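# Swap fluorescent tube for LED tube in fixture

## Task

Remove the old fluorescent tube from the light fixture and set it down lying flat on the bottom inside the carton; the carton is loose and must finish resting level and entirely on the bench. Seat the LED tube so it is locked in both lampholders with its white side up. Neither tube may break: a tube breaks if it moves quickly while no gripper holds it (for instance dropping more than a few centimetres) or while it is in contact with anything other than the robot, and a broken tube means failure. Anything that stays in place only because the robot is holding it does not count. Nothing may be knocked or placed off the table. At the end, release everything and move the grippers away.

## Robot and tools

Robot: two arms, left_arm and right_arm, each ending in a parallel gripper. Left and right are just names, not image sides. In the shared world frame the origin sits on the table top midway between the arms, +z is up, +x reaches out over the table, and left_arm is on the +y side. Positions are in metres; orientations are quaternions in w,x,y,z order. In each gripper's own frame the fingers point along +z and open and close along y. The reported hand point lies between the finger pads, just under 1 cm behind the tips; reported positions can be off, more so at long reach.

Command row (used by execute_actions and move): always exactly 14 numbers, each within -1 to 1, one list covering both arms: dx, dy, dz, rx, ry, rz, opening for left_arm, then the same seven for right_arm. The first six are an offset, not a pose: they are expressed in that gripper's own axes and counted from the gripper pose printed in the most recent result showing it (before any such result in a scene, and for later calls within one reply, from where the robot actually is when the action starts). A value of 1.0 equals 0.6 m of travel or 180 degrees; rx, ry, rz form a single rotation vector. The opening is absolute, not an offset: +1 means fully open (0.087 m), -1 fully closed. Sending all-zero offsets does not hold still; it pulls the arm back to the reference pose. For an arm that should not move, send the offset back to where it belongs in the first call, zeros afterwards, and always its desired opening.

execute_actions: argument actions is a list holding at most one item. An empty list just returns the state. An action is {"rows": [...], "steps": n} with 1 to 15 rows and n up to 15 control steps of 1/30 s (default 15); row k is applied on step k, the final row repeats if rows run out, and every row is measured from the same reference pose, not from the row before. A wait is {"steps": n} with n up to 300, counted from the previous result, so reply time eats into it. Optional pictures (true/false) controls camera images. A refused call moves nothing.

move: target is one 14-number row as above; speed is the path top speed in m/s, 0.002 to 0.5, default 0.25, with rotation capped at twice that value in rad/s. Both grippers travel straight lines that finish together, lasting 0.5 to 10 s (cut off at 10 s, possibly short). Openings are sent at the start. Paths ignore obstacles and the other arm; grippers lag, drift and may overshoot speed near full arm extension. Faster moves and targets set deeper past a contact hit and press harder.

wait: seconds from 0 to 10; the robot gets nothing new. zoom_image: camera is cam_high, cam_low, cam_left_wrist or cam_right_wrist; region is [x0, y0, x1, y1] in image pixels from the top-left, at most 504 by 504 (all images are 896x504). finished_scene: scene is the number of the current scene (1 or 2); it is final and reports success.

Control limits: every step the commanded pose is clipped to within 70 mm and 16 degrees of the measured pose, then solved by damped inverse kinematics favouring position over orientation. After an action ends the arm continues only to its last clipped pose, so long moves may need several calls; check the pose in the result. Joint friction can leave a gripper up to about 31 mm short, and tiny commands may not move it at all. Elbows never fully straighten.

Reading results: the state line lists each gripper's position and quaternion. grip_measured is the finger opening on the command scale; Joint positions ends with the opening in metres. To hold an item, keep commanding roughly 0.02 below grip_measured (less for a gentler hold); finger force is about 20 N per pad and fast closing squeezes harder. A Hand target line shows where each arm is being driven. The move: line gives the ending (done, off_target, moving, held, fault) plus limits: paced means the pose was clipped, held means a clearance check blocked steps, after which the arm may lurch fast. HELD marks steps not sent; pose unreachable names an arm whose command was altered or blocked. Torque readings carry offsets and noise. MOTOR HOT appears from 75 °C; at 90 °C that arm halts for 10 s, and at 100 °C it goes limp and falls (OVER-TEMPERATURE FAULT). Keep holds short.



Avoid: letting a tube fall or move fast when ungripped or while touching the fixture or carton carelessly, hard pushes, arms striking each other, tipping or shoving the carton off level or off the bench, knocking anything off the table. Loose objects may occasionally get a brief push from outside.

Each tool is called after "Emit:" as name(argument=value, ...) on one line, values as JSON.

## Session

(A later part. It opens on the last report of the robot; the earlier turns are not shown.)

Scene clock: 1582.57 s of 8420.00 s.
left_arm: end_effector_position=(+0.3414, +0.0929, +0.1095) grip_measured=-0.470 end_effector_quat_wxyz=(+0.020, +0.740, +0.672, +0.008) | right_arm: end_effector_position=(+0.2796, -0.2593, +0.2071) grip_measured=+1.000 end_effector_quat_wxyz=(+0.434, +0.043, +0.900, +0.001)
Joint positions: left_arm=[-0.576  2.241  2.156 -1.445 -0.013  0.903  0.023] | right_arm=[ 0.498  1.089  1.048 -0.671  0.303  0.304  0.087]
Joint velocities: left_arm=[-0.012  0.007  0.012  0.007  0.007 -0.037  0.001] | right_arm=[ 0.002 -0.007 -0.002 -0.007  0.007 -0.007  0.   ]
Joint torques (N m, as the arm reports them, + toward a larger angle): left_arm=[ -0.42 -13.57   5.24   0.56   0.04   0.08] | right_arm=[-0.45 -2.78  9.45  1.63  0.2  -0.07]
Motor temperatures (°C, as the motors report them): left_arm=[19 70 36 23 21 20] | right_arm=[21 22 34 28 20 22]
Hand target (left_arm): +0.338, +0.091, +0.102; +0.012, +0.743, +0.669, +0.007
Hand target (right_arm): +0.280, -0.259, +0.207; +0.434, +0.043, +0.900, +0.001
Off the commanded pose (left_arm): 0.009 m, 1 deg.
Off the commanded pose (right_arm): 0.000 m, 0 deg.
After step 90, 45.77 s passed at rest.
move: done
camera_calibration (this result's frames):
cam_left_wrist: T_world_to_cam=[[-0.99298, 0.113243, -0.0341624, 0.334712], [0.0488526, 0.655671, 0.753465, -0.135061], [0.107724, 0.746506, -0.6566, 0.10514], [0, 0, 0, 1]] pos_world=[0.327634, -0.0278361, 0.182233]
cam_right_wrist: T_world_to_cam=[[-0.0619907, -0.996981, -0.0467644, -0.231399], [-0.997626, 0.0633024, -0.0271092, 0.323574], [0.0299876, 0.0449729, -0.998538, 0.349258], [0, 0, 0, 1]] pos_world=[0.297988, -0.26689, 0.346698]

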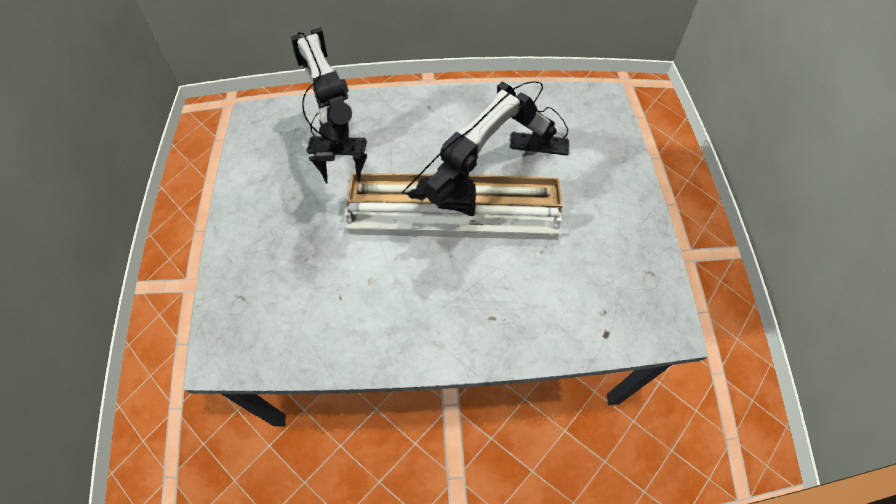

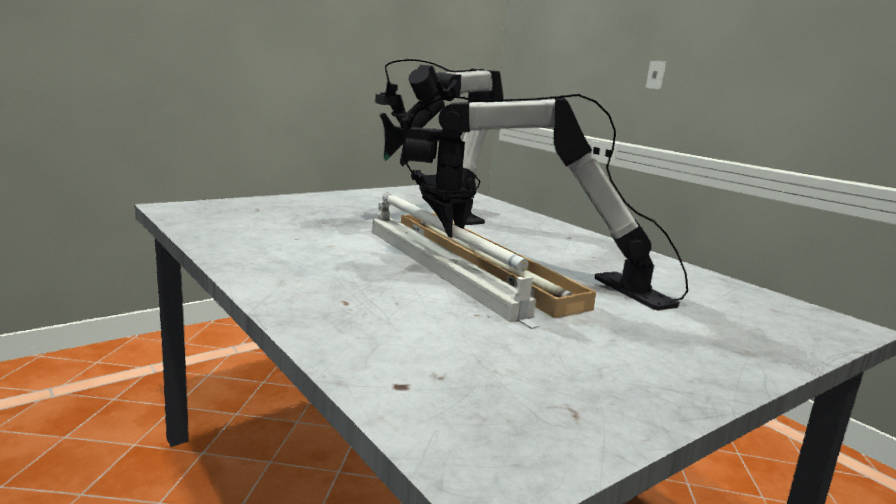

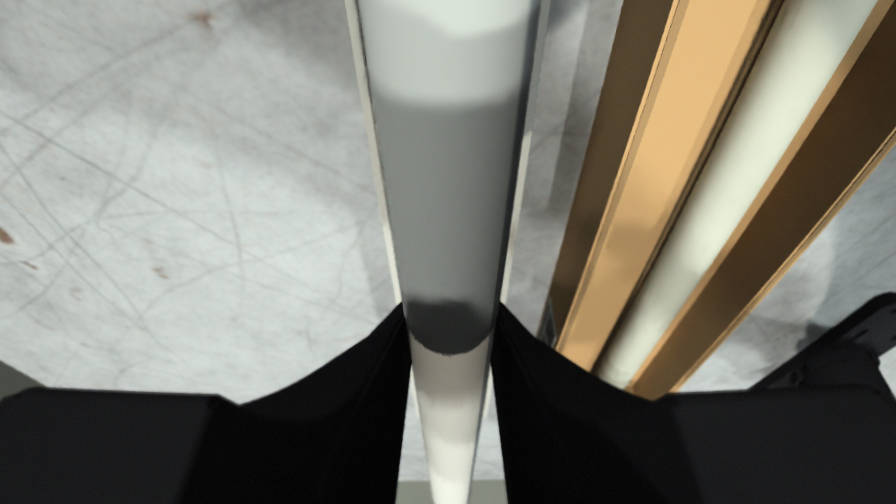

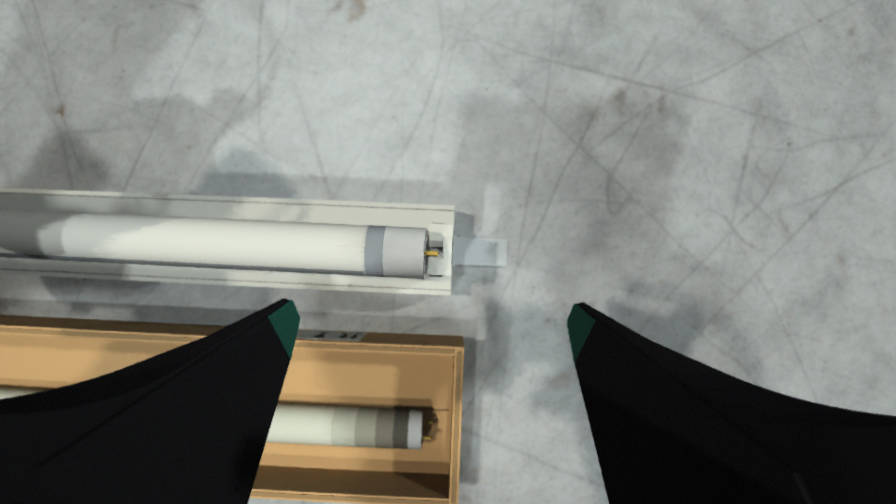

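Emit:
move(target=[0.0079,0.0046,0.0132,0.0032,0.0025,-0.0039,-0.52, 0,0,0,0,0,0,1], speed=0.012)

Emit:
zoom_image(camera="cam_right_wrist", region=[385,215,465,285])

Emit:
zoom_image(camera="cam_low", region=[490,245,560,315])

Emit:
zoom_image(camera="cam_high", region=[520,185,580,245])

Scene clock: 1693.50 s of 8420.00 s.
left_arm: end_effector_position=(+0.3419, +0.0925, +0.1095) grip_measured=-0.470 end_effector_quat_wxyz=(+0.021, +0.740, +0.672, +0.008) | right_arm: end_effector_position=(+0.2796, -0.2593, +0.2071) grip_measured=+1.000 end_effector_quat_wxyz=(+0.434, +0.043, +0.900, +0.001)
Joint positions: left_arm=[-0.576  2.241  2.156 -1.442 -0.013  0.903  0.023] | right_arm=[ 0.498  1.089  1.048 -0.671  0.303  0.304  0.087]
Joint velocities: left_arm=[-0.002  0.007 -0.017  0.037 -0.081  0.022 -0.   ] | right_arm=[-0.007 -0.002  0.007  0.007  0.051 -0.007  0.   ]
Joint torques (N m, as the arm reports them, + toward a larger angle): left_arm=[  1.34 -13.44   5.46   0.57   0.06   0.1 ] | right_arm=[-0.4  -2.74  9.42  1.62  0.2  -0.07]
Motor temperatures (°C, as the motors report them): left_arm=[19 71 33 23 21 20] | right_arm=[21 22 34 28 20 22]
Hand target (left_arm): +0.345, +0.097, +0.102; +0.014, +0.736, +0.677, +0.007
Hand target (right_arm): +0.280, -0.259, +0.207; +0.434, +0.043, +0.900, +0.001
Off the commanded pose (left_arm): 0.010 m, 1 deg.
Off the commanded pose (right_arm): 0.000 m, 0 deg.
After step 90, 106.90 s passed at rest.
move: done
camera_calibration (this result's frames):
cam_left_wrist: T_world_to_cam=[[-0.992912, 0.113177, -0.0362846, 0.335456], [0.0474022, 0.657063, 0.752344, -0.134261], [0.10899, 0.745291, -0.657771, 0.105214], [0, 0, 0, 1]] pos_world=[0.327975, -0.0281636, 0.182389]
cam_right_wrist: T_world_to_cam=[[-0.0619907, -0.996981, -0.0467644, -0.231399], [-0.997626, 0.0633024, -0.0271092, 0.323574], [0.0299876, 0.0449729, -0.998538, 0.349258], [0, 0, 0, 1]] pos_world=[0.297988, -0.26689, 0.346698]

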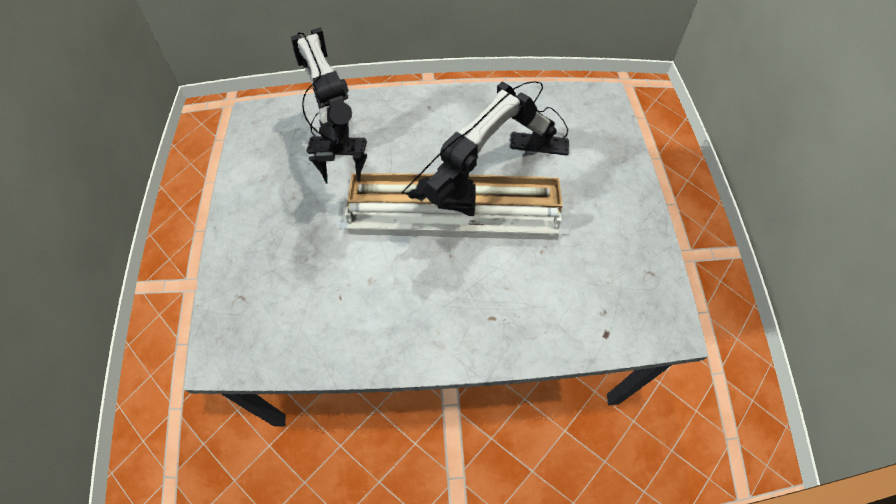

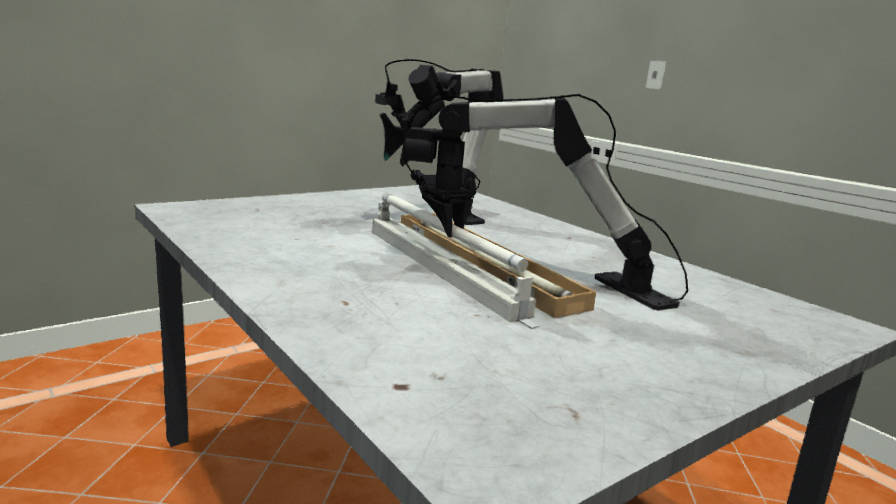

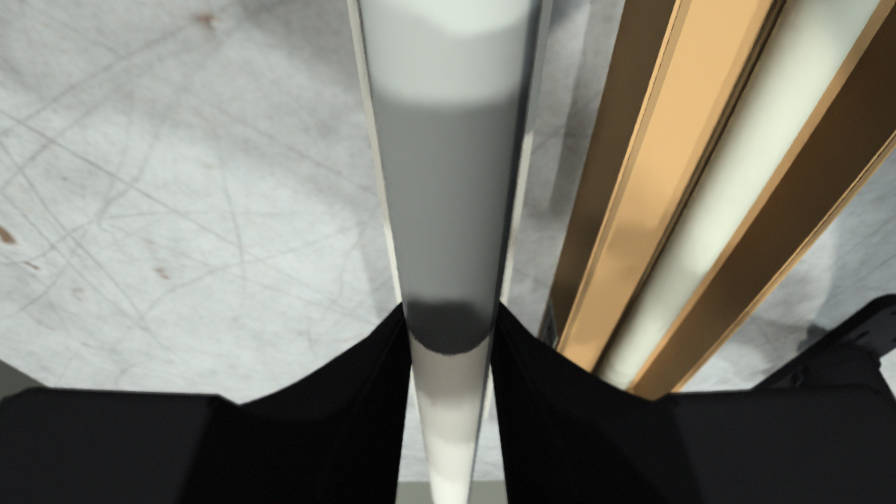

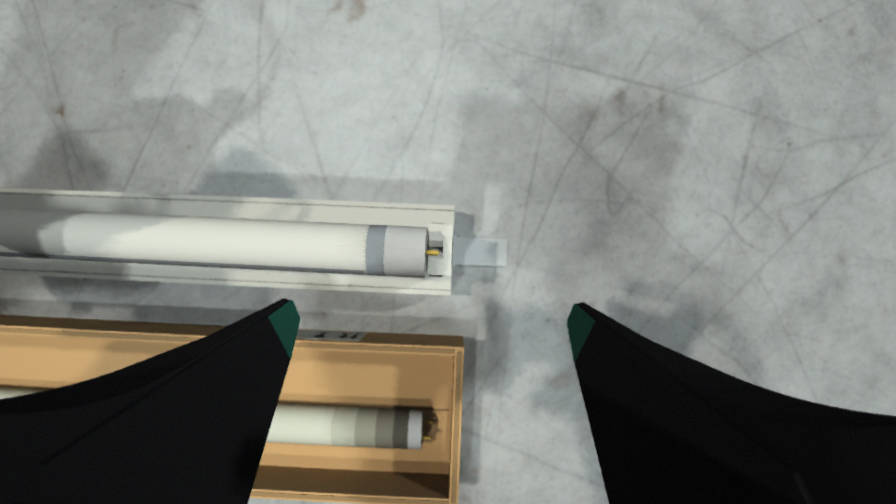

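Region (385, 215, 465, 285) of cam_right_wrist's 896x504 image, scaled by 6.300, with more detail than that image has; it fills the top 441 rows of this view, and the rest is white.

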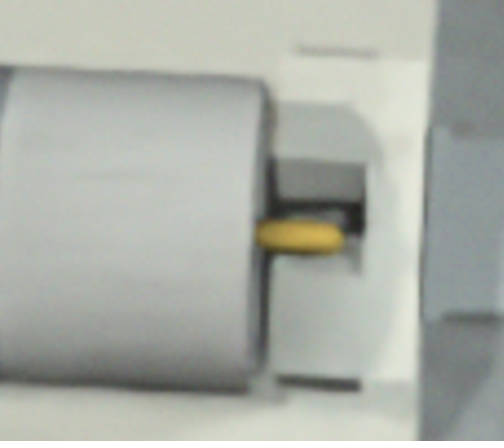

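Region (490, 245, 560, 315) of cam_low's 896x504 image, scaled by 7.200, with more detail than that image has.

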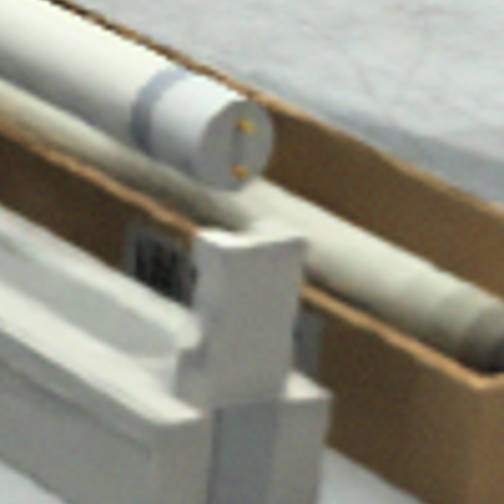

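Region (520, 185, 580, 245) of cam_high's 896x504 image, scaled by 8.400, with more detail than that image has.

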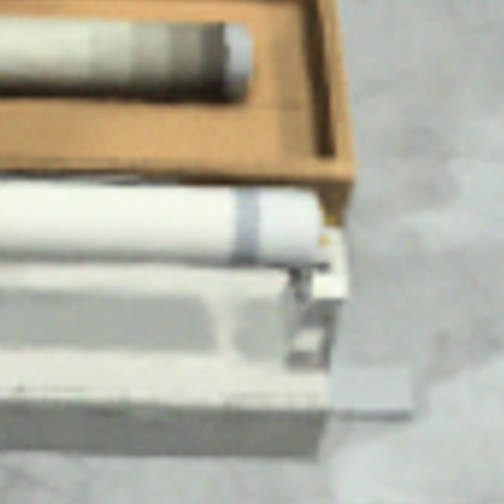

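Emit:
execute_actions(actions=[{"rows":[[0.0088,0.0039,0.0132,0.0040,0.0031,-0.0041,-0.52,0,0,0,0,0,0,1],[0.0091,0.0041,0.0132,0.0040,0.0031,-0.0043,-0.52,0,0,0,0,0,0,1],[0.0094,0.0044,0.0132,0.0040,0.0031,-0.00445,-0.52,0,0,0,0,0,0,1]],"steps":12}], pictures=false)

Scene clock: 1715.93 s of 8420.00 s.
left_arm: end_effector_position=(+0.3420, +0.0924, +0.1095) grip_measured=-0.470 end_effector_quat_wxyz=(+0.022, +0.740, +0.672, +0.008) | right_arm: end_effector_position=(+0.2796, -0.2593, +0.2071) grip_measured=+1.000 end_effector_quat_wxyz=(+0.434, +0.043, +0.900, +0.001)
Joint positions: left_arm=[-0.576  2.241  2.156 -1.442 -0.013  0.903  0.023] | right_arm=[ 0.498  1.089  1.048 -0.671  0.303  0.304  0.087]
Joint velocities: left_arm=[-0.002 -0.012 -0.002 -0.007 -0.007 -0.007 -0.001] | right_arm=[-0.017 -0.017  0.002  0.007  0.007 -0.007  0.   ]
Joint torques (N m, as the arm reports them, + toward a larger angle): left_arm=[  1.46 -13.34   5.57   0.56   0.06   0.1 ] | right_arm=[-0.35 -2.64  9.39  1.62  0.2  -0.08]
Motor temperatures (°C, as the motors report them): left_arm=[19 71 33 23 21 20] | right_arm=[21 22 34 28 20 22]
Hand target (left_arm): +0.345, +0.098, +0.102; +0.013, +0.736, +0.677, +0.007
Hand target (right_arm): +0.280, -0.259, +0.207; +0.434, +0.043, +0.900, +0.001
Off the commanded pose (left_arm): 0.010 m, 1 deg.
Off the commanded pose (right_arm): 0.000 m, 0 deg.
Steps of this call (steps 1 to 90: nothing new was sent; then 19.03 s passed at rest; steps 91 to 102: all 12 steps of this action). Readings (end_effector_position):
91: left_arm (+0.3420, +0.0924, +0.1095) | right_arm (+0.2796, -0.2593, +0.2071)
92: left_arm (+0.3420, +0.0924, +0.1095) | right_arm (+0.2796, -0.2593, +0.2071)
94: left_arm (+0.3420, +0.0924, +0.1095) | right_arm (+0.2796, -0.2593, +0.2071)
98: left_arm (+0.3420, +0.0924, +0.1095) | right_arm (+0.2796, -0.2593, +0.2071)
102: the state above

Emit:
execute_actions(actions=[{"rows":[[0.0097,0.0046,0.0132,0.0040,0.0031,-0.0046,-0.52,0,0,0,0,0,0,1],[0.0100,0.0048,0.0132,0.0040,0.0031,-0.00475,-0.52,0,0,0,0,0,0,1],[0.0102,0.0050,0.0132,0.0040,0.0031,-0.0049,-0.52,0,0,0,0,0,0,1],[0.0105,0.0052,0.0132,0.0040,0.0031,-0.0050,-0.52,0,0,0,0,0,0,1]],"steps":12}], pictures=false)

Scene clock: 1726.43 s of 8420.00 s.
left_arm: end_effector_position=(+0.3439, +0.0948, +0.1095) grip_measured=-0.470 end_effector_quat_wxyz=(+0.022, +0.738, +0.675, +0.008) | right_arm: end_effector_position=(+0.2796, -0.2593, +0.2071) grip_measured=+1.000 end_effector_quat_wxyz=(+0.434, +0.043, +0.900, +0.001)
Joint positions: left_arm=[-0.569  2.241  2.156 -1.442 -0.013  0.903  0.023] | right_arm=[ 0.498  1.089  1.048 -0.671  0.303  0.304  0.087]
Joint velocities: left_arm=[-0.017 -0.002  0.007  0.007 -0.051 -0.022  0.   ] | right_arm=[ 0.027 -0.012  0.007  0.007 -0.037 -0.037  0.   ]
Joint torques (N m, as the arm reports them, + toward a larger angle): left_arm=[  1.14 -13.31   5.59   0.57   0.08   0.1 ] | right_arm=[-0.42 -2.77  9.48  1.61  0.21 -0.06]
Motor temperatures (°C, as the motors report them): left_arm=[19 71 33 23 21 20] | right_arm=[21 22 34 28 20 22]
Hand target (left_arm): +0.346, +0.098, +0.102; +0.014, +0.735, +0.678, +0.007
Hand target (right_arm): +0.280, -0.259, +0.207; +0.434, +0.043, +0.900, +0.001
Off the commanded pose (left_arm): 0.009 m, 1 deg.
Off the commanded pose (right_arm): 0.000 m, 0 deg.
Steps of this call (steps 1 to 90: nothing new was sent; then 7.10 s passed at rest; steps 91 to 102: all 12 steps of this action). Readings (end_effector_position):
91: left_arm (+0.3421, +0.0925, +0.1095) | right_arm (+0.2796, -0.2593, +0.2071)
92: left_arm (+0.3423, +0.0928, +0.1095) | right_arm (+0.2796, -0.2593, +0.2071)
94: left_arm (+0.3429, +0.0935, +0.1095) | right_arm (+0.2796, -0.2593, +0.2071)
98: left_arm (+0.3439, +0.0948, +0.1095) | right_arm (+0.2796, -0.2593, +0.2071)
102: the state above

Emit:
execute_actions(actions=[])

Emit:
zoom_image(camera="cam_right_wrist", region=[385,215,465,285])

Emit:
zoom_image(camera="cam_low", region=[490,245,560,315])

Emit:
zoom_image(camera="cam_high", region=[540,200,570,230])

Scene clock: 1734.37 s of 8420.00 s.
left_arm: end_effector_position=(+0.3439, +0.0948, +0.1095) grip_measured=-0.470 end_effector_quat_wxyz=(+0.022, +0.738, +0.675, +0.008) | right_arm: end_effector_position=(+0.2796, -0.2593, +0.2071) grip_measured=+1.000 end_effector_quat_wxyz=(+0.434, +0.043, +0.900, +0.001)
Joint positions: left_arm=[-0.569  2.241  2.156 -1.442 -0.013  0.903  0.023] | right_arm=[ 0.498  1.089  1.048 -0.671  0.303  0.304  0.087]
Joint velocities: left_arm=[-0.002 -0.012  0.002  0.066  0.066 -0.051 -0.   ] | right_arm=[-0.027 -0.012 -0.007 -0.051  0.037 -0.022  0.   ]
Joint torques (N m, as the arm reports them, + toward a larger angle): left_arm=[  1.07 -13.32   5.61   0.56   0.06   0.11] | right_arm=[-0.42 -2.76  9.58  1.64  0.21 -0.08]
Motor temperatures (°C, as the motors report them): left_arm=[19 70 33 23 21 20] | right_arm=[21 22 34 28 20 22]
Hand target (left_arm): +0.346, +0.098, +0.102; +0.014, +0.735, +0.678, +0.007
Hand target (right_arm): +0.280, -0.259, +0.207; +0.434, +0.043, +0.900, +0.001
Off the commanded pose (left_arm): 0.009 m, 1 deg.
Off the commanded pose (right_arm): 0.000 m, 0 deg.
Steps of this call (steps 1 to 90: nothing new was sent; then 4.93 s passed at rest). Readings (end_effector_position):
1: left_arm (+0.3439, +0.0948, +0.1095) | right_arm (+0.2796, -0.2593, +0.2071)
2: left_arm (+0.3439, +0.0948, +0.1095) | right_arm (+0.2796, -0.2593, +0.2071)
4: left_arm (+0.3439, +0.0948, +0.1095) | right_arm (+0.2796, -0.2593, +0.2071)
8: left_arm (+0.3439, +0.0948, +0.1095) | right_arm (+0.2796, -0.2593, +0.2071)
90: the state above
camera_calibration (this result's frames):
cam_left_wrist: T_world_to_cam=[[-0.993696, 0.105968, -0.0365878, 0.338144], [0.0424301, 0.657587, 0.752183, -0.134187], [0.103767, 0.745889, -0.657938, 0.105035], [0, 0, 0, 1]] pos_world=[0.330807, -0.0259377, 0.182412]
cam_right_wrist: T_world_to_cam=[[-0.0619907, -0.996981, -0.0467644, -0.231399], [-0.997626, 0.0633024, -0.0271092, 0.323574], [0.0299876, 0.0449729, -0.998538, 0.349258], [0, 0, 0, 1]] pos_world=[0.297988, -0.26689, 0.346698]

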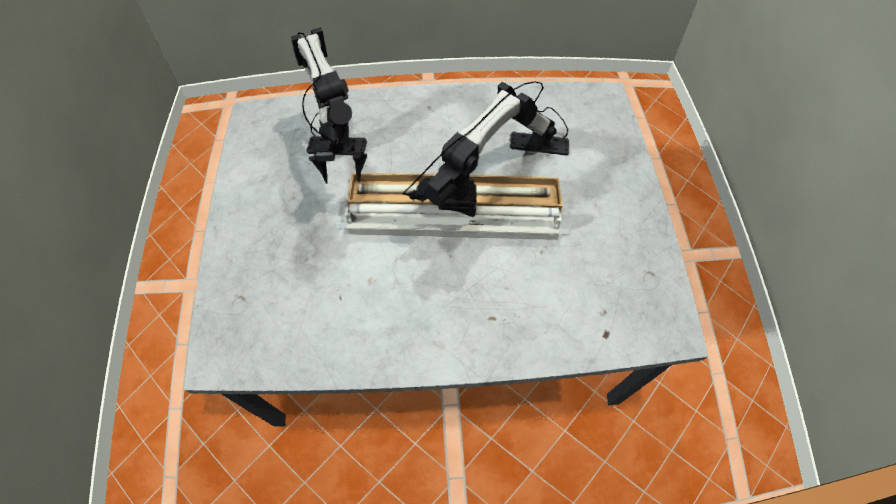

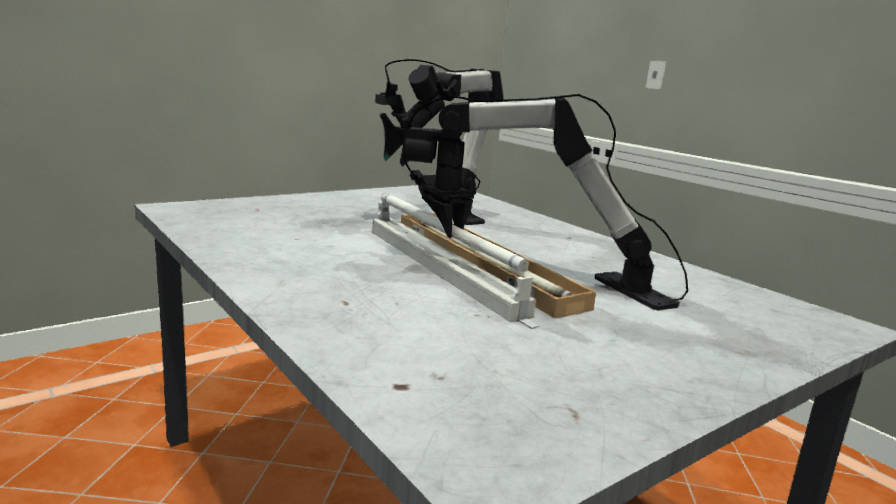

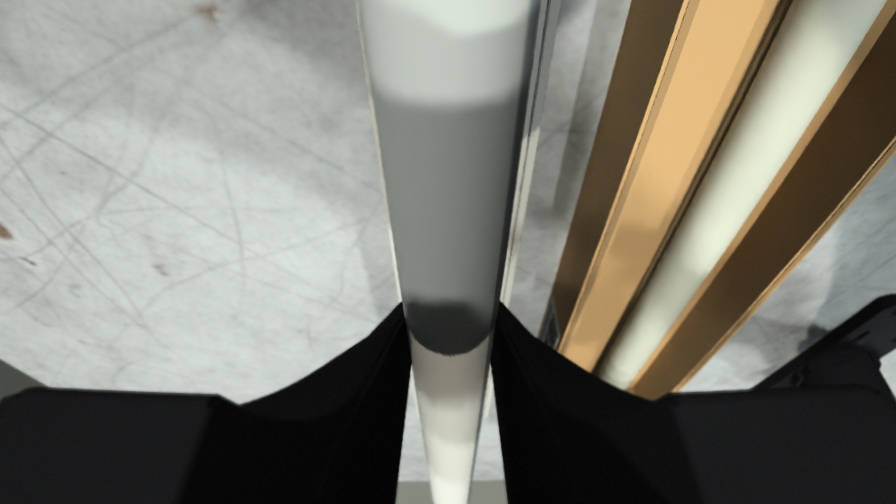

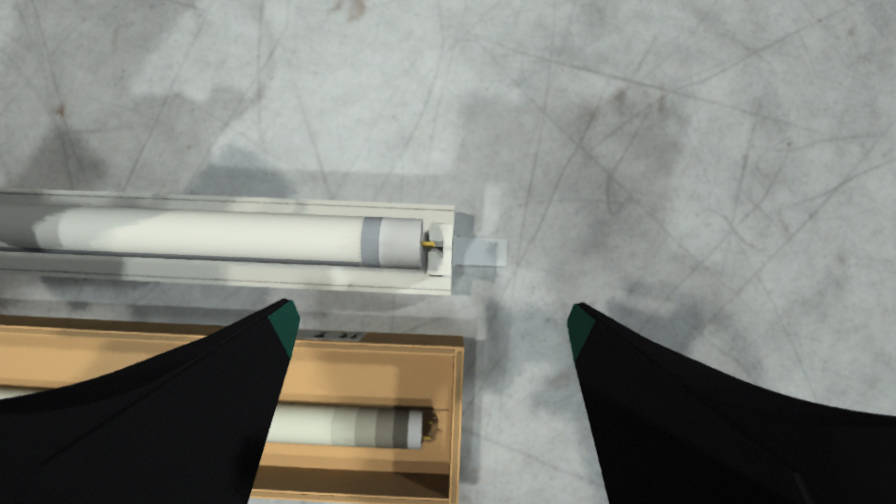

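Region (385, 215, 465, 285) of cam_right_wrist's 896x504 image, scaled by 6.300, with more detail than that image has; it fills the top 441 rows of this view, and the rest is white.

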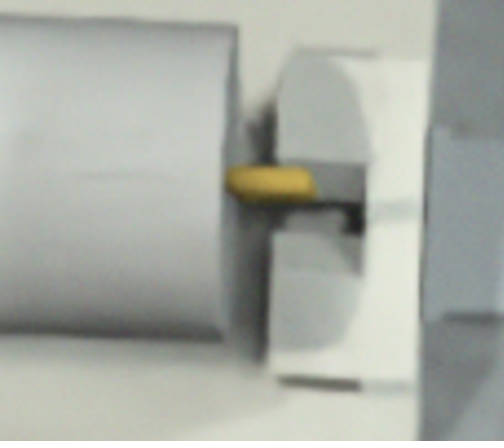

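Region (490, 245, 560, 315) of cam_low's 896x504 image, scaled by 7.200, with more detail than that image has.

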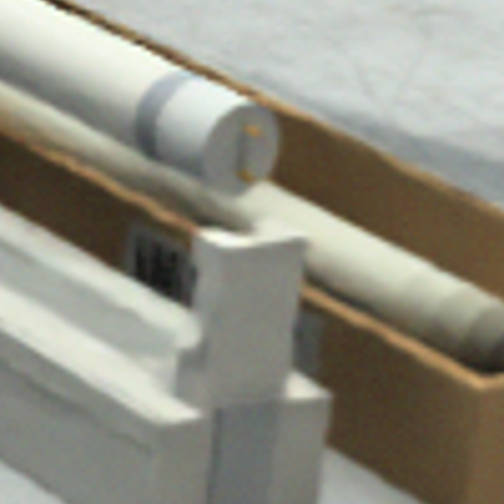

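Region (540, 200, 570, 230) of cam_high's 896x504 image, scaled by 16.800, with more detail than that image has.

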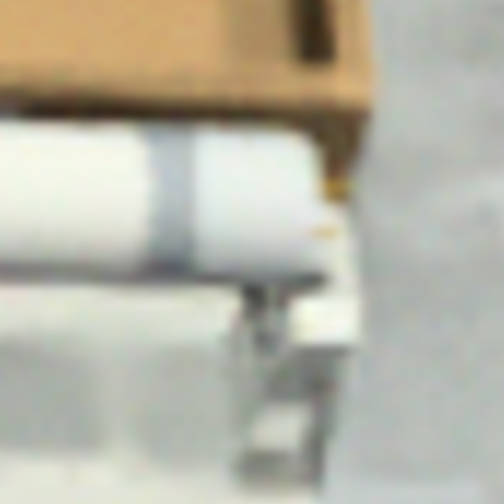

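Emit:
execute_actions(actions=[{"rows":[[-0.0057,-0.00735,0.0130,0.0040,0.0031,0.0038,-0.52,0,0,0,0,0,0,1],[-0.0057,-0.00735,0.0130,0.0040,0.0031,0.0038,-0.52,0,0,0,0,0,0,1],[-0.0057,-0.00735,0.0130,0.0040,0.0031,0.0038,-0.52,0,0,0,0,0,0,1],[-0.0057,-0.00735,0.0130,0.0040,0.0031,0.0038,-0.52,0,0,0,0,0,0,1],[-0.0057,-0.00735,0.0130,0.0040,0.0031,0.0038,-0.52,0,0,0,0,0,0,1],[-0.0057,-0.00735,0.0130,0.0040,0.0031,0.0038,-0.52,0,0,0,0,0,0,1],[-0.0057,-0.00735,0.0130,0.0040,0.0031,0.0038,-0.52,0,0,0,0,0,0,1],[-0.00765,-0.0089,0.0129,0.0040,0.0031,0.0049,-0.52,0,0,0,0,0,0,1],[-0.00765,-0.0089,0.0129,0.0040,0.0031,0.0049,-0.52,0,0,0,0,0,0,1],[-0.00765,-0.0089,0.0129,0.0040,0.0031,0.0049,-0.52,0,0,0,0,0,0,1],[-0.00265,-0.0050,0.0130,0.0040,0.0031,0.00215,-0.52,0,0,0,0,0,0,1]],"steps":15}])

Emit:
zoom_image(camera="cam_right_wrist", region=[385,215,465,285])

Scene clock: 1775.90 s of 8420.00 s.
left_arm: end_effector_position=(+0.3432, +0.0936, +0.1094) grip_measured=-0.470 end_effector_quat_wxyz=(+0.022, +0.739, +0.674, +0.008) | right_arm: end_effector_position=(+0.2796, -0.2593, +0.2071) grip_measured=+1.000 end_effector_quat_wxyz=(+0.434, +0.043, +0.900, +0.001)
Joint positions: left_arm=[-0.572  2.241  2.156 -1.441 -0.013  0.903  0.023] | right_arm=[ 0.498  1.089  1.048 -0.671  0.303  0.304  0.087]
Joint velocities: left_arm=[-0.012  0.002  0.002 -0.007  0.007 -0.081  0.001] | right_arm=[ 0.017  0.002 -0.002  0.037  0.007 -0.037  0.   ]
Joint torques (N m, as the arm reports them, + toward a larger angle): left_arm=[  0.1  -13.55   5.29   0.57   0.07   0.07] | right_arm=[-0.36 -2.64  9.33  1.63  0.19 -0.05]
Motor temperatures (°C, as the motors report them): left_arm=[19 70 33 23 21 20] | right_arm=[21 22 34 28 20 22]
Hand target (left_arm): +0.341, +0.093, +0.102; +0.014, +0.740, +0.672, +0.007
Hand target (right_arm): +0.280, -0.259, +0.207; +0.434, +0.043, +0.900, +0.001
Off the commanded pose (left_arm): 0.008 m, 1 deg.
Off the commanded pose (right_arm): 0.000 m, 0 deg.
Steps of this call (steps 1 to 90: nothing new was sent; then 38.03 s passed at rest; steps 91 to 105: all 15 steps of this action). Readings (end_effector_position):
91: left_arm (+0.3439, +0.0948, +0.1095) | right_arm (+0.2796, -0.2593, +0.2071)
92: left_arm (+0.3439, +0.0948, +0.1095) | right_arm (+0.2796, -0.2593, +0.2071)
94: left_arm (+0.3439, +0.0947, +0.1095) | right_arm (+0.2796, -0.2593, +0.2071)
98: left_arm (+0.3439, +0.0945, +0.1094) | right_arm (+0.2796, -0.2593, +0.2071)
105: the state above
camera_calibration (this result's frames):
cam_left_wrist: T_world_to_cam=[[-0.993348, 0.108981, -0.0371941, 0.337269], [0.0440211, 0.65785, 0.751862, -0.133942], [0.106407, 0.745223, -0.658271, 0.105133], [0, 0, 0, 1]] pos_world=[0.329735, -0.0269901, 0.182456]
cam_right_wrist: T_world_to_cam=[[-0.0619907, -0.996981, -0.0467644, -0.231399], [-0.997626, 0.0633024, -0.0271092, 0.323574], [0.0299876, 0.0449729, -0.998538, 0.349258], [0, 0, 0, 1]] pos_world=[0.297988, -0.26689, 0.346698]

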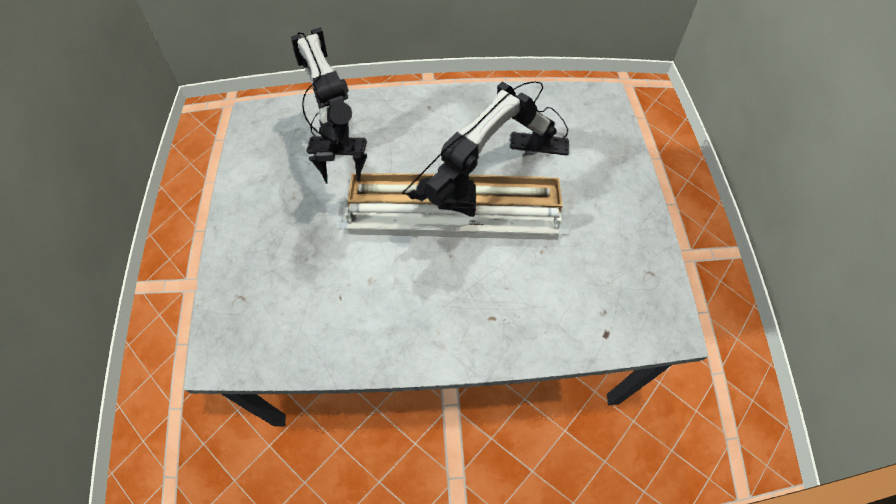

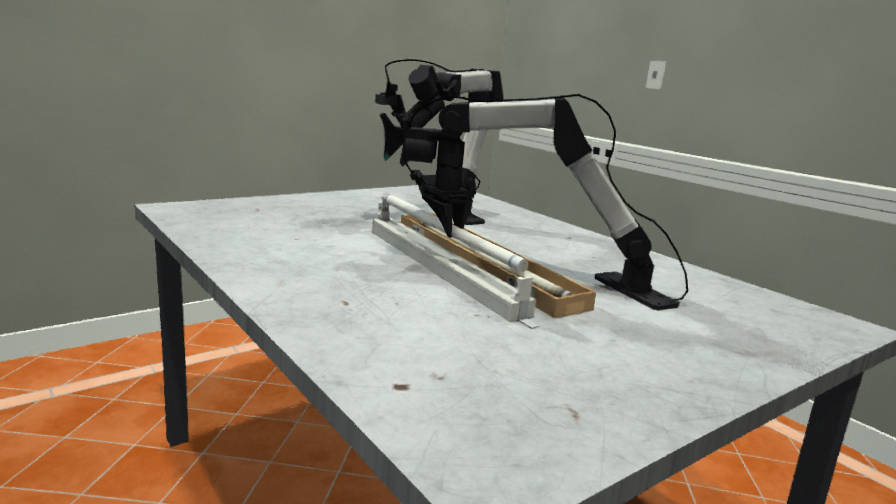

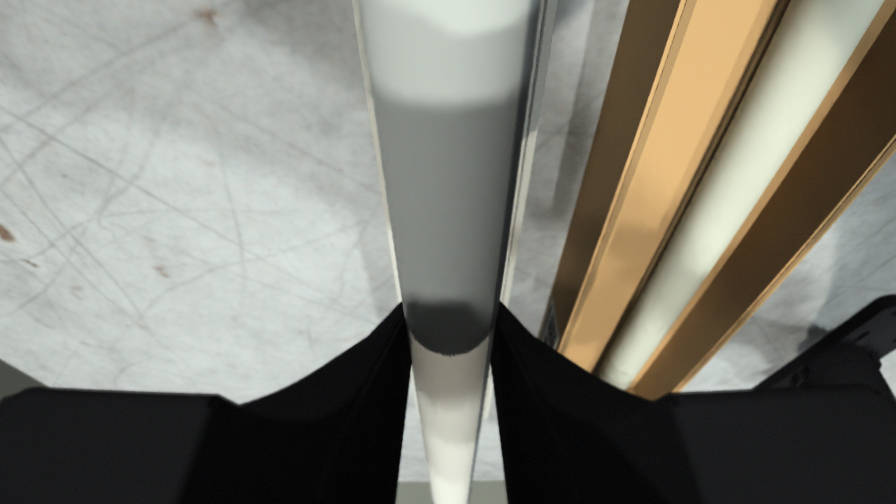

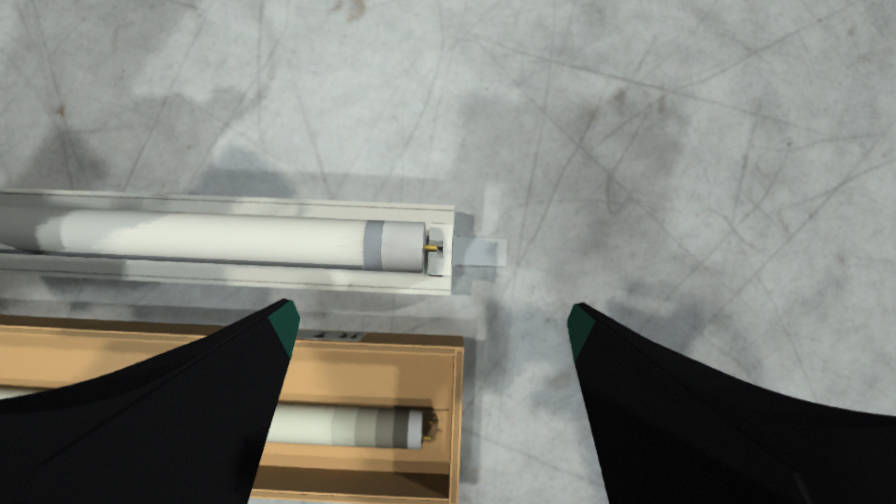

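Region (385, 215, 465, 285) of cam_right_wrist's 896x504 image, scaled by 6.300, with more detail than that image has; it fills the top 441 rows of this view, and the rest is white.

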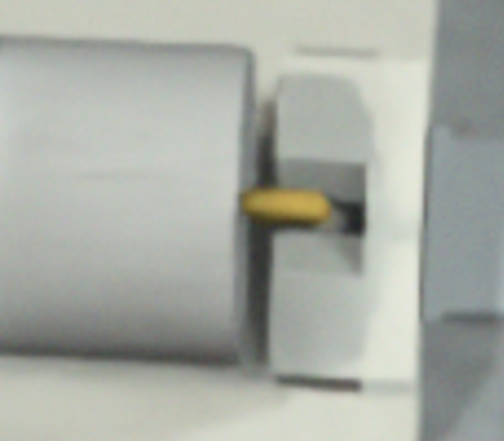

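Emit:
execute_actions(actions=[{"rows":[[0.00166,-0.00242,0.01351,0.00432,0.00334,0,-0.52,0,0,0,0,0,0,1],[0.00173,-0.00252,0.01413,0.00442,0.00342,0,-0.52,0,0,0,0,0,0,1],[0.00179,-0.00261,0.01475,0.00452,0.00349,0,-0.52,0,0,0,0,0,0,1],[0.00185,-0.0027,0.01537,0.00462,0.00357,0,-0.52,0,0,0,0,0,0,1],[0.00191,-0.00279,0.01599,0.00472,0.00365,0,-0.52,0,0,0,0,0,0,1],[0.00198,-0.00289,0.01661,0.00482,0.00373,0,-0.52,0,0,0,0,0,0,1],[0.00204,-0.00298,0.01723,0.00492,0.00381,0,-0.52,0,0,0,0,0,0,1],[0.0021,-0.00307,0.01785,0.00502,0.00388,0,-0.52,0,0,0,0,0,0,1],[0.00216,-0.00316,0.01847,0.00512,0.00396,0,-0.52,0,0,0,0,0,0,1],[0.00223,-0.00326,0.01909,0.00522,0.00404,0,-0.52,0,0,0,0,0,0,1],[0.00229,-0.00335,0.01971,0.00532,0.00412,0,-0.52,0,0,0,0,0,0,1],[0.00235,-0.00344,0.02033,0.00543,0.00419,0,-0.52,0,0,0,0,0,0,1]],"steps":15}], pictures=false)

Emit:
execute_actions(actions=[{"steps":8}])

Emit:
zoom_image(camera="cam_right_wrist", region=[385,215,465,285])

Emit:
zoom_image(camera="cam_low", region=[490,245,560,315])

Emit:
zoom_image(camera="cam_high", region=[540,200,570,230])

Scene clock: 1831.63 s of 8420.00 s.
left_arm: end_effector_position=(+0.3423, +0.0945, +0.1052) grip_measured=-0.470 end_effector_quat_wxyz=(+0.018, +0.739, +0.674, +0.008) | right_arm: end_effector_position=(+0.2796, -0.2593, +0.2071) grip_measured=+1.000 end_effector_quat_wxyz=(+0.434, +0.043, +0.900, +0.001)
Joint positions: left_arm=[-0.572  2.241  2.139 -1.431 -0.013  0.903  0.023] | right_arm=[ 0.498  1.089  1.048 -0.671  0.303  0.304  0.087]
Joint velocities: left_arm=[ 0.007  0.007 -0.022  0.007  0.007  0.095  0.002] | right_arm=[-0.007 -0.002 -0.002 -0.11  -0.022  0.051  0.   ]
Joint torques (N m, as the arm reports them, + toward a larger angle): left_arm=[  0.38 -13.59   5.45   0.59   0.05   0.09] | right_arm=[-0.45 -2.77  9.53  1.61  0.2  -0.08]
Motor temperatures (°C, as the motors report them): left_arm=[19 71 32 23 21 20] | right_arm=[21 22 34 28 20 22]
Hand target (left_arm): +0.342, +0.095, +0.097; +0.011, +0.739, +0.674, +0.007
Hand target (right_arm): +0.280, -0.259, +0.207; +0.434, +0.043, +0.900, +0.001
Off the commanded pose (left_arm): 0.008 m, 1 deg.
Off the commanded pose (right_arm): 0.000 m, 0 deg.
Steps of this call (steps 1 to 90: nothing new was sent; then 52.23 s passed at rest; steps 91 to 105: all 15 steps of this action). Readings (end_effector_position):
91: left_arm (+0.3432, +0.0936, +0.1094) | right_arm (+0.2796, -0.2593, +0.2071)
92: left_arm (+0.3432, +0.0936, +0.1094) | right_arm (+0.2796, -0.2593, +0.2071)
94: left_arm (+0.3434, +0.0935, +0.1094) | right_arm (+0.2796, -0.2593, +0.2071)
98: left_arm (+0.3439, +0.0930, +0.1094) | right_arm (+0.2796, -0.2593, +0.2071)
105: the state above

Scene clock: 1831.90 s of 8420.00 s.
left_arm: end_effector_position=(+0.3428, +0.0940, +0.1051) grip_measured=-0.470 end_effector_quat_wxyz=(+0.020, +0.739, +0.674, +0.008) | right_arm: end_effector_position=(+0.2796, -0.2593, +0.2071) grip_measured=+1.000 end_effector_quat_wxyz=(+0.434, +0.043, +0.900, +0.001)
Joint positions: left_arm=[-0.572  2.241  2.139 -1.428 -0.013  0.903  0.023] | right_arm=[ 0.498  1.089  1.048 -0.671  0.303  0.304  0.087]
Joint velocities: left_arm=[ 0.007  0.002 -0.022 -0.037 -0.051 -0.022 -0.   ] | right_arm=[ 0.002  0.022  0.002  0.007 -0.066  0.081  0.   ]
Joint torques (N m, as the arm reports them, + toward a larger angle): left_arm=[  0.38 -13.53   5.36   0.54   0.04   0.09] | right_arm=[-0.35 -2.62  9.42  1.6   0.2  -0.07]
Motor temperatures (°C, as the motors report them): left_arm=[19 71 32 23 21 20] | right_arm=[21 22 34 28 20 22]
Hand target (left_arm): +0.342, +0.095, +0.097; +0.011, +0.739, +0.674, +0.007
Hand target (right_arm): +0.280, -0.259, +0.207; +0.434, +0.043, +0.900, +0.001
Off the commanded pose (left_arm): 0.008 m, 1 deg.
Off the commanded pose (right_arm): 0.000 m, 0 deg.
Steps of this call (steps 1 to 8: nothing new was sent). Readings (end_effector_position):
1: left_arm (+0.3423, +0.0945, +0.1052) | right_arm (+0.2796, -0.2593, +0.2071)
2: left_arm (+0.3423, +0.0945, +0.1052) | right_arm (+0.2796, -0.2593, +0.2071)
4: left_arm (+0.3425, +0.0943, +0.1052) | right_arm (+0.2796, -0.2593, +0.2071)
8: the state above
camera_calibration (this result's frames):
cam_left_wrist: T_world_to_cam=[[-0.993474, 0.109101, -0.0332528, 0.336256], [0.0467256, 0.655275, 0.753944, -0.13186], [0.104046, 0.74747, -0.656097, 0.102411], [0, 0, 0, 1]] pos_world=[0.329567, -0.0268303, 0.177788]
cam_right_wrist: T_world_to_cam=[[-0.0619907, -0.996981, -0.0467644, -0.231399], [-0.997626, 0.0633024, -0.0271092, 0.323574], [0.0299876, 0.0449729, -0.998538, 0.349258], [0, 0, 0, 1]] pos_world=[0.297988, -0.26689, 0.346698]

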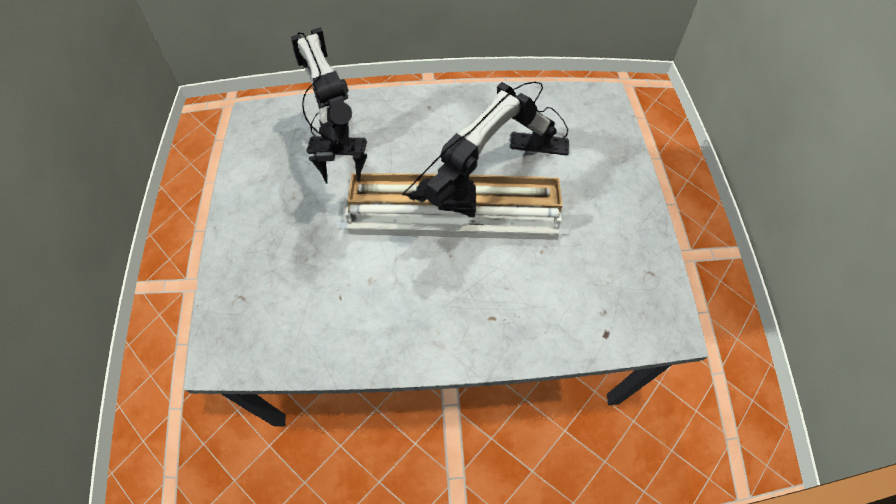

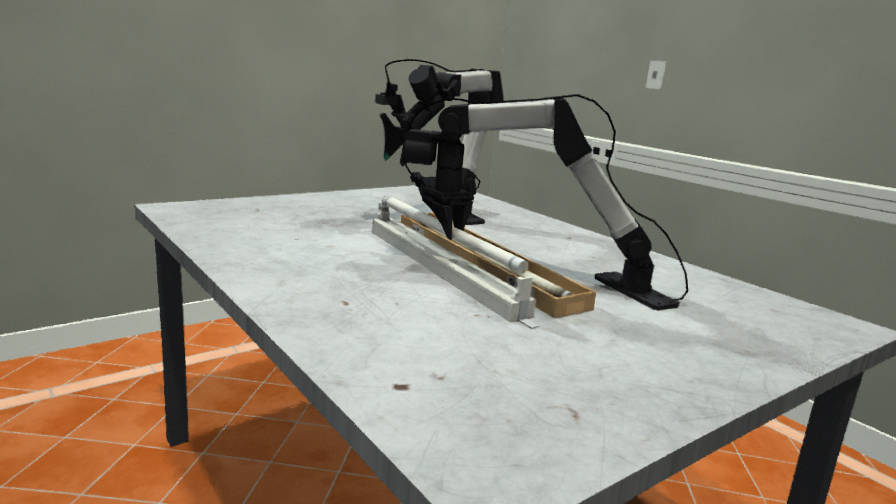

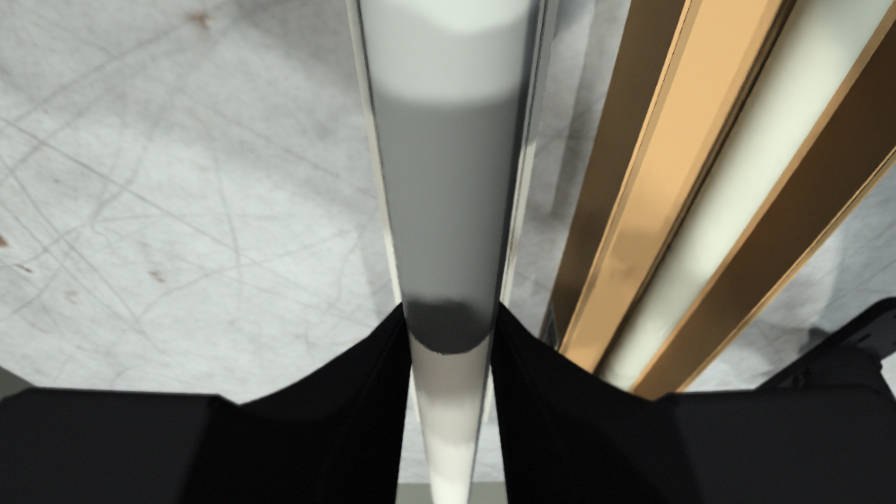

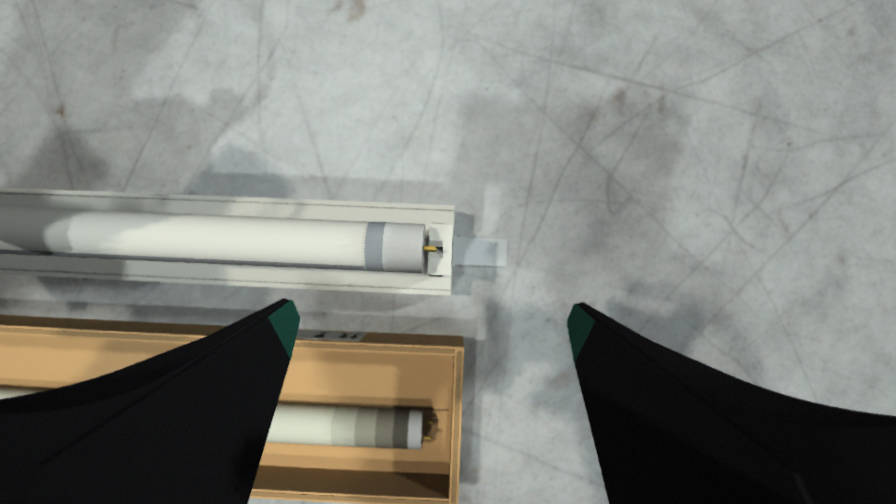

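Region (385, 215, 465, 285) of cam_right_wrist's 896x504 image, scaled by 6.300, with more detail than that image has; it fills the top 441 rows of this view, and the rest is white.

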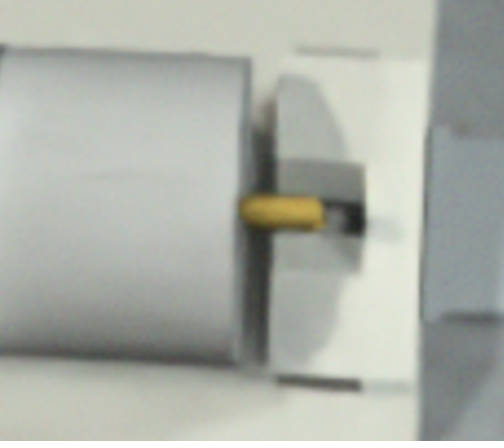

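Region (490, 245, 560, 315) of cam_low's 896x504 image, scaled by 7.200, with more detail than that image has.

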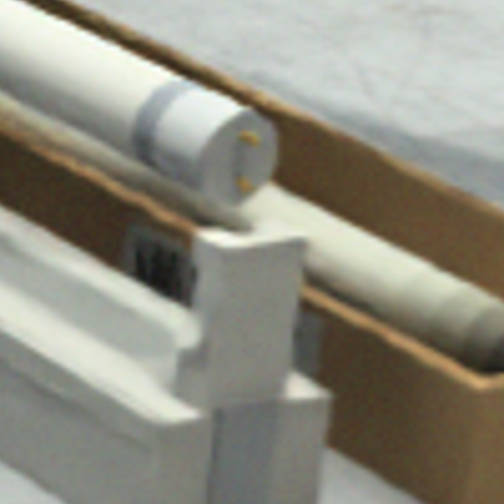

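Region (540, 200, 570, 230) of cam_high's 896x504 image, scaled by 16.800, with more detail than that image has.

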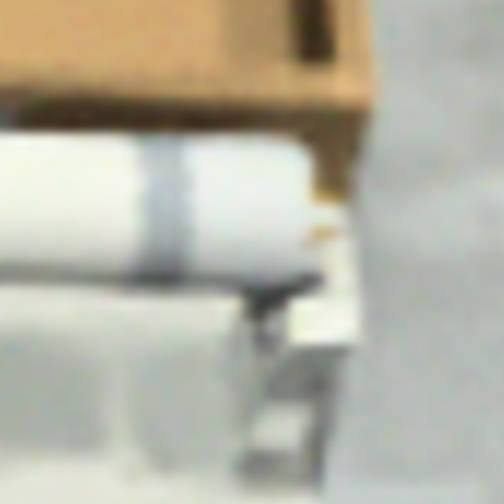

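Emit:
zoom_image(camera="cam_low", region=[365,180,425,230])

Emit:
zoom_image(camera="cam_low", region=[505,255,545,295])

Emit:
zoom_image(camera="cam_high", region=[338,197,368,227])

Region (365, 180, 425, 230) of cam_low's 896x504 image, scaled by 8.400, with more detail than that image has.

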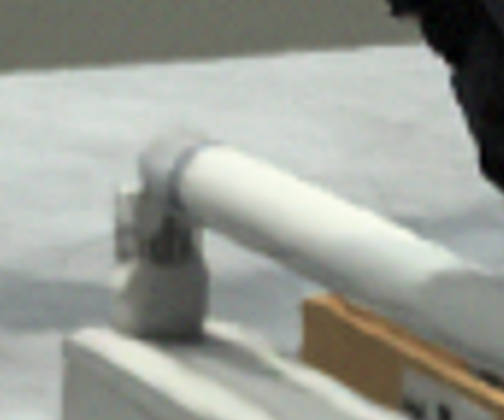

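Region (505, 255, 545, 295) of cam_low's 896x504 image, scaled by 12.600, with more detail than that image has.

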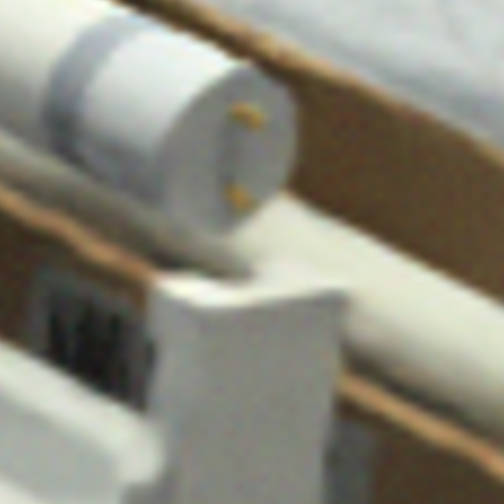

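Region (338, 197, 368, 227) of cam_high's 896x504 image, scaled by 16.800, with more detail than that image has.

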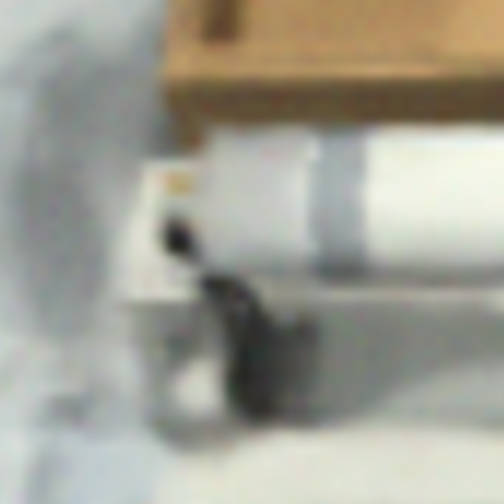

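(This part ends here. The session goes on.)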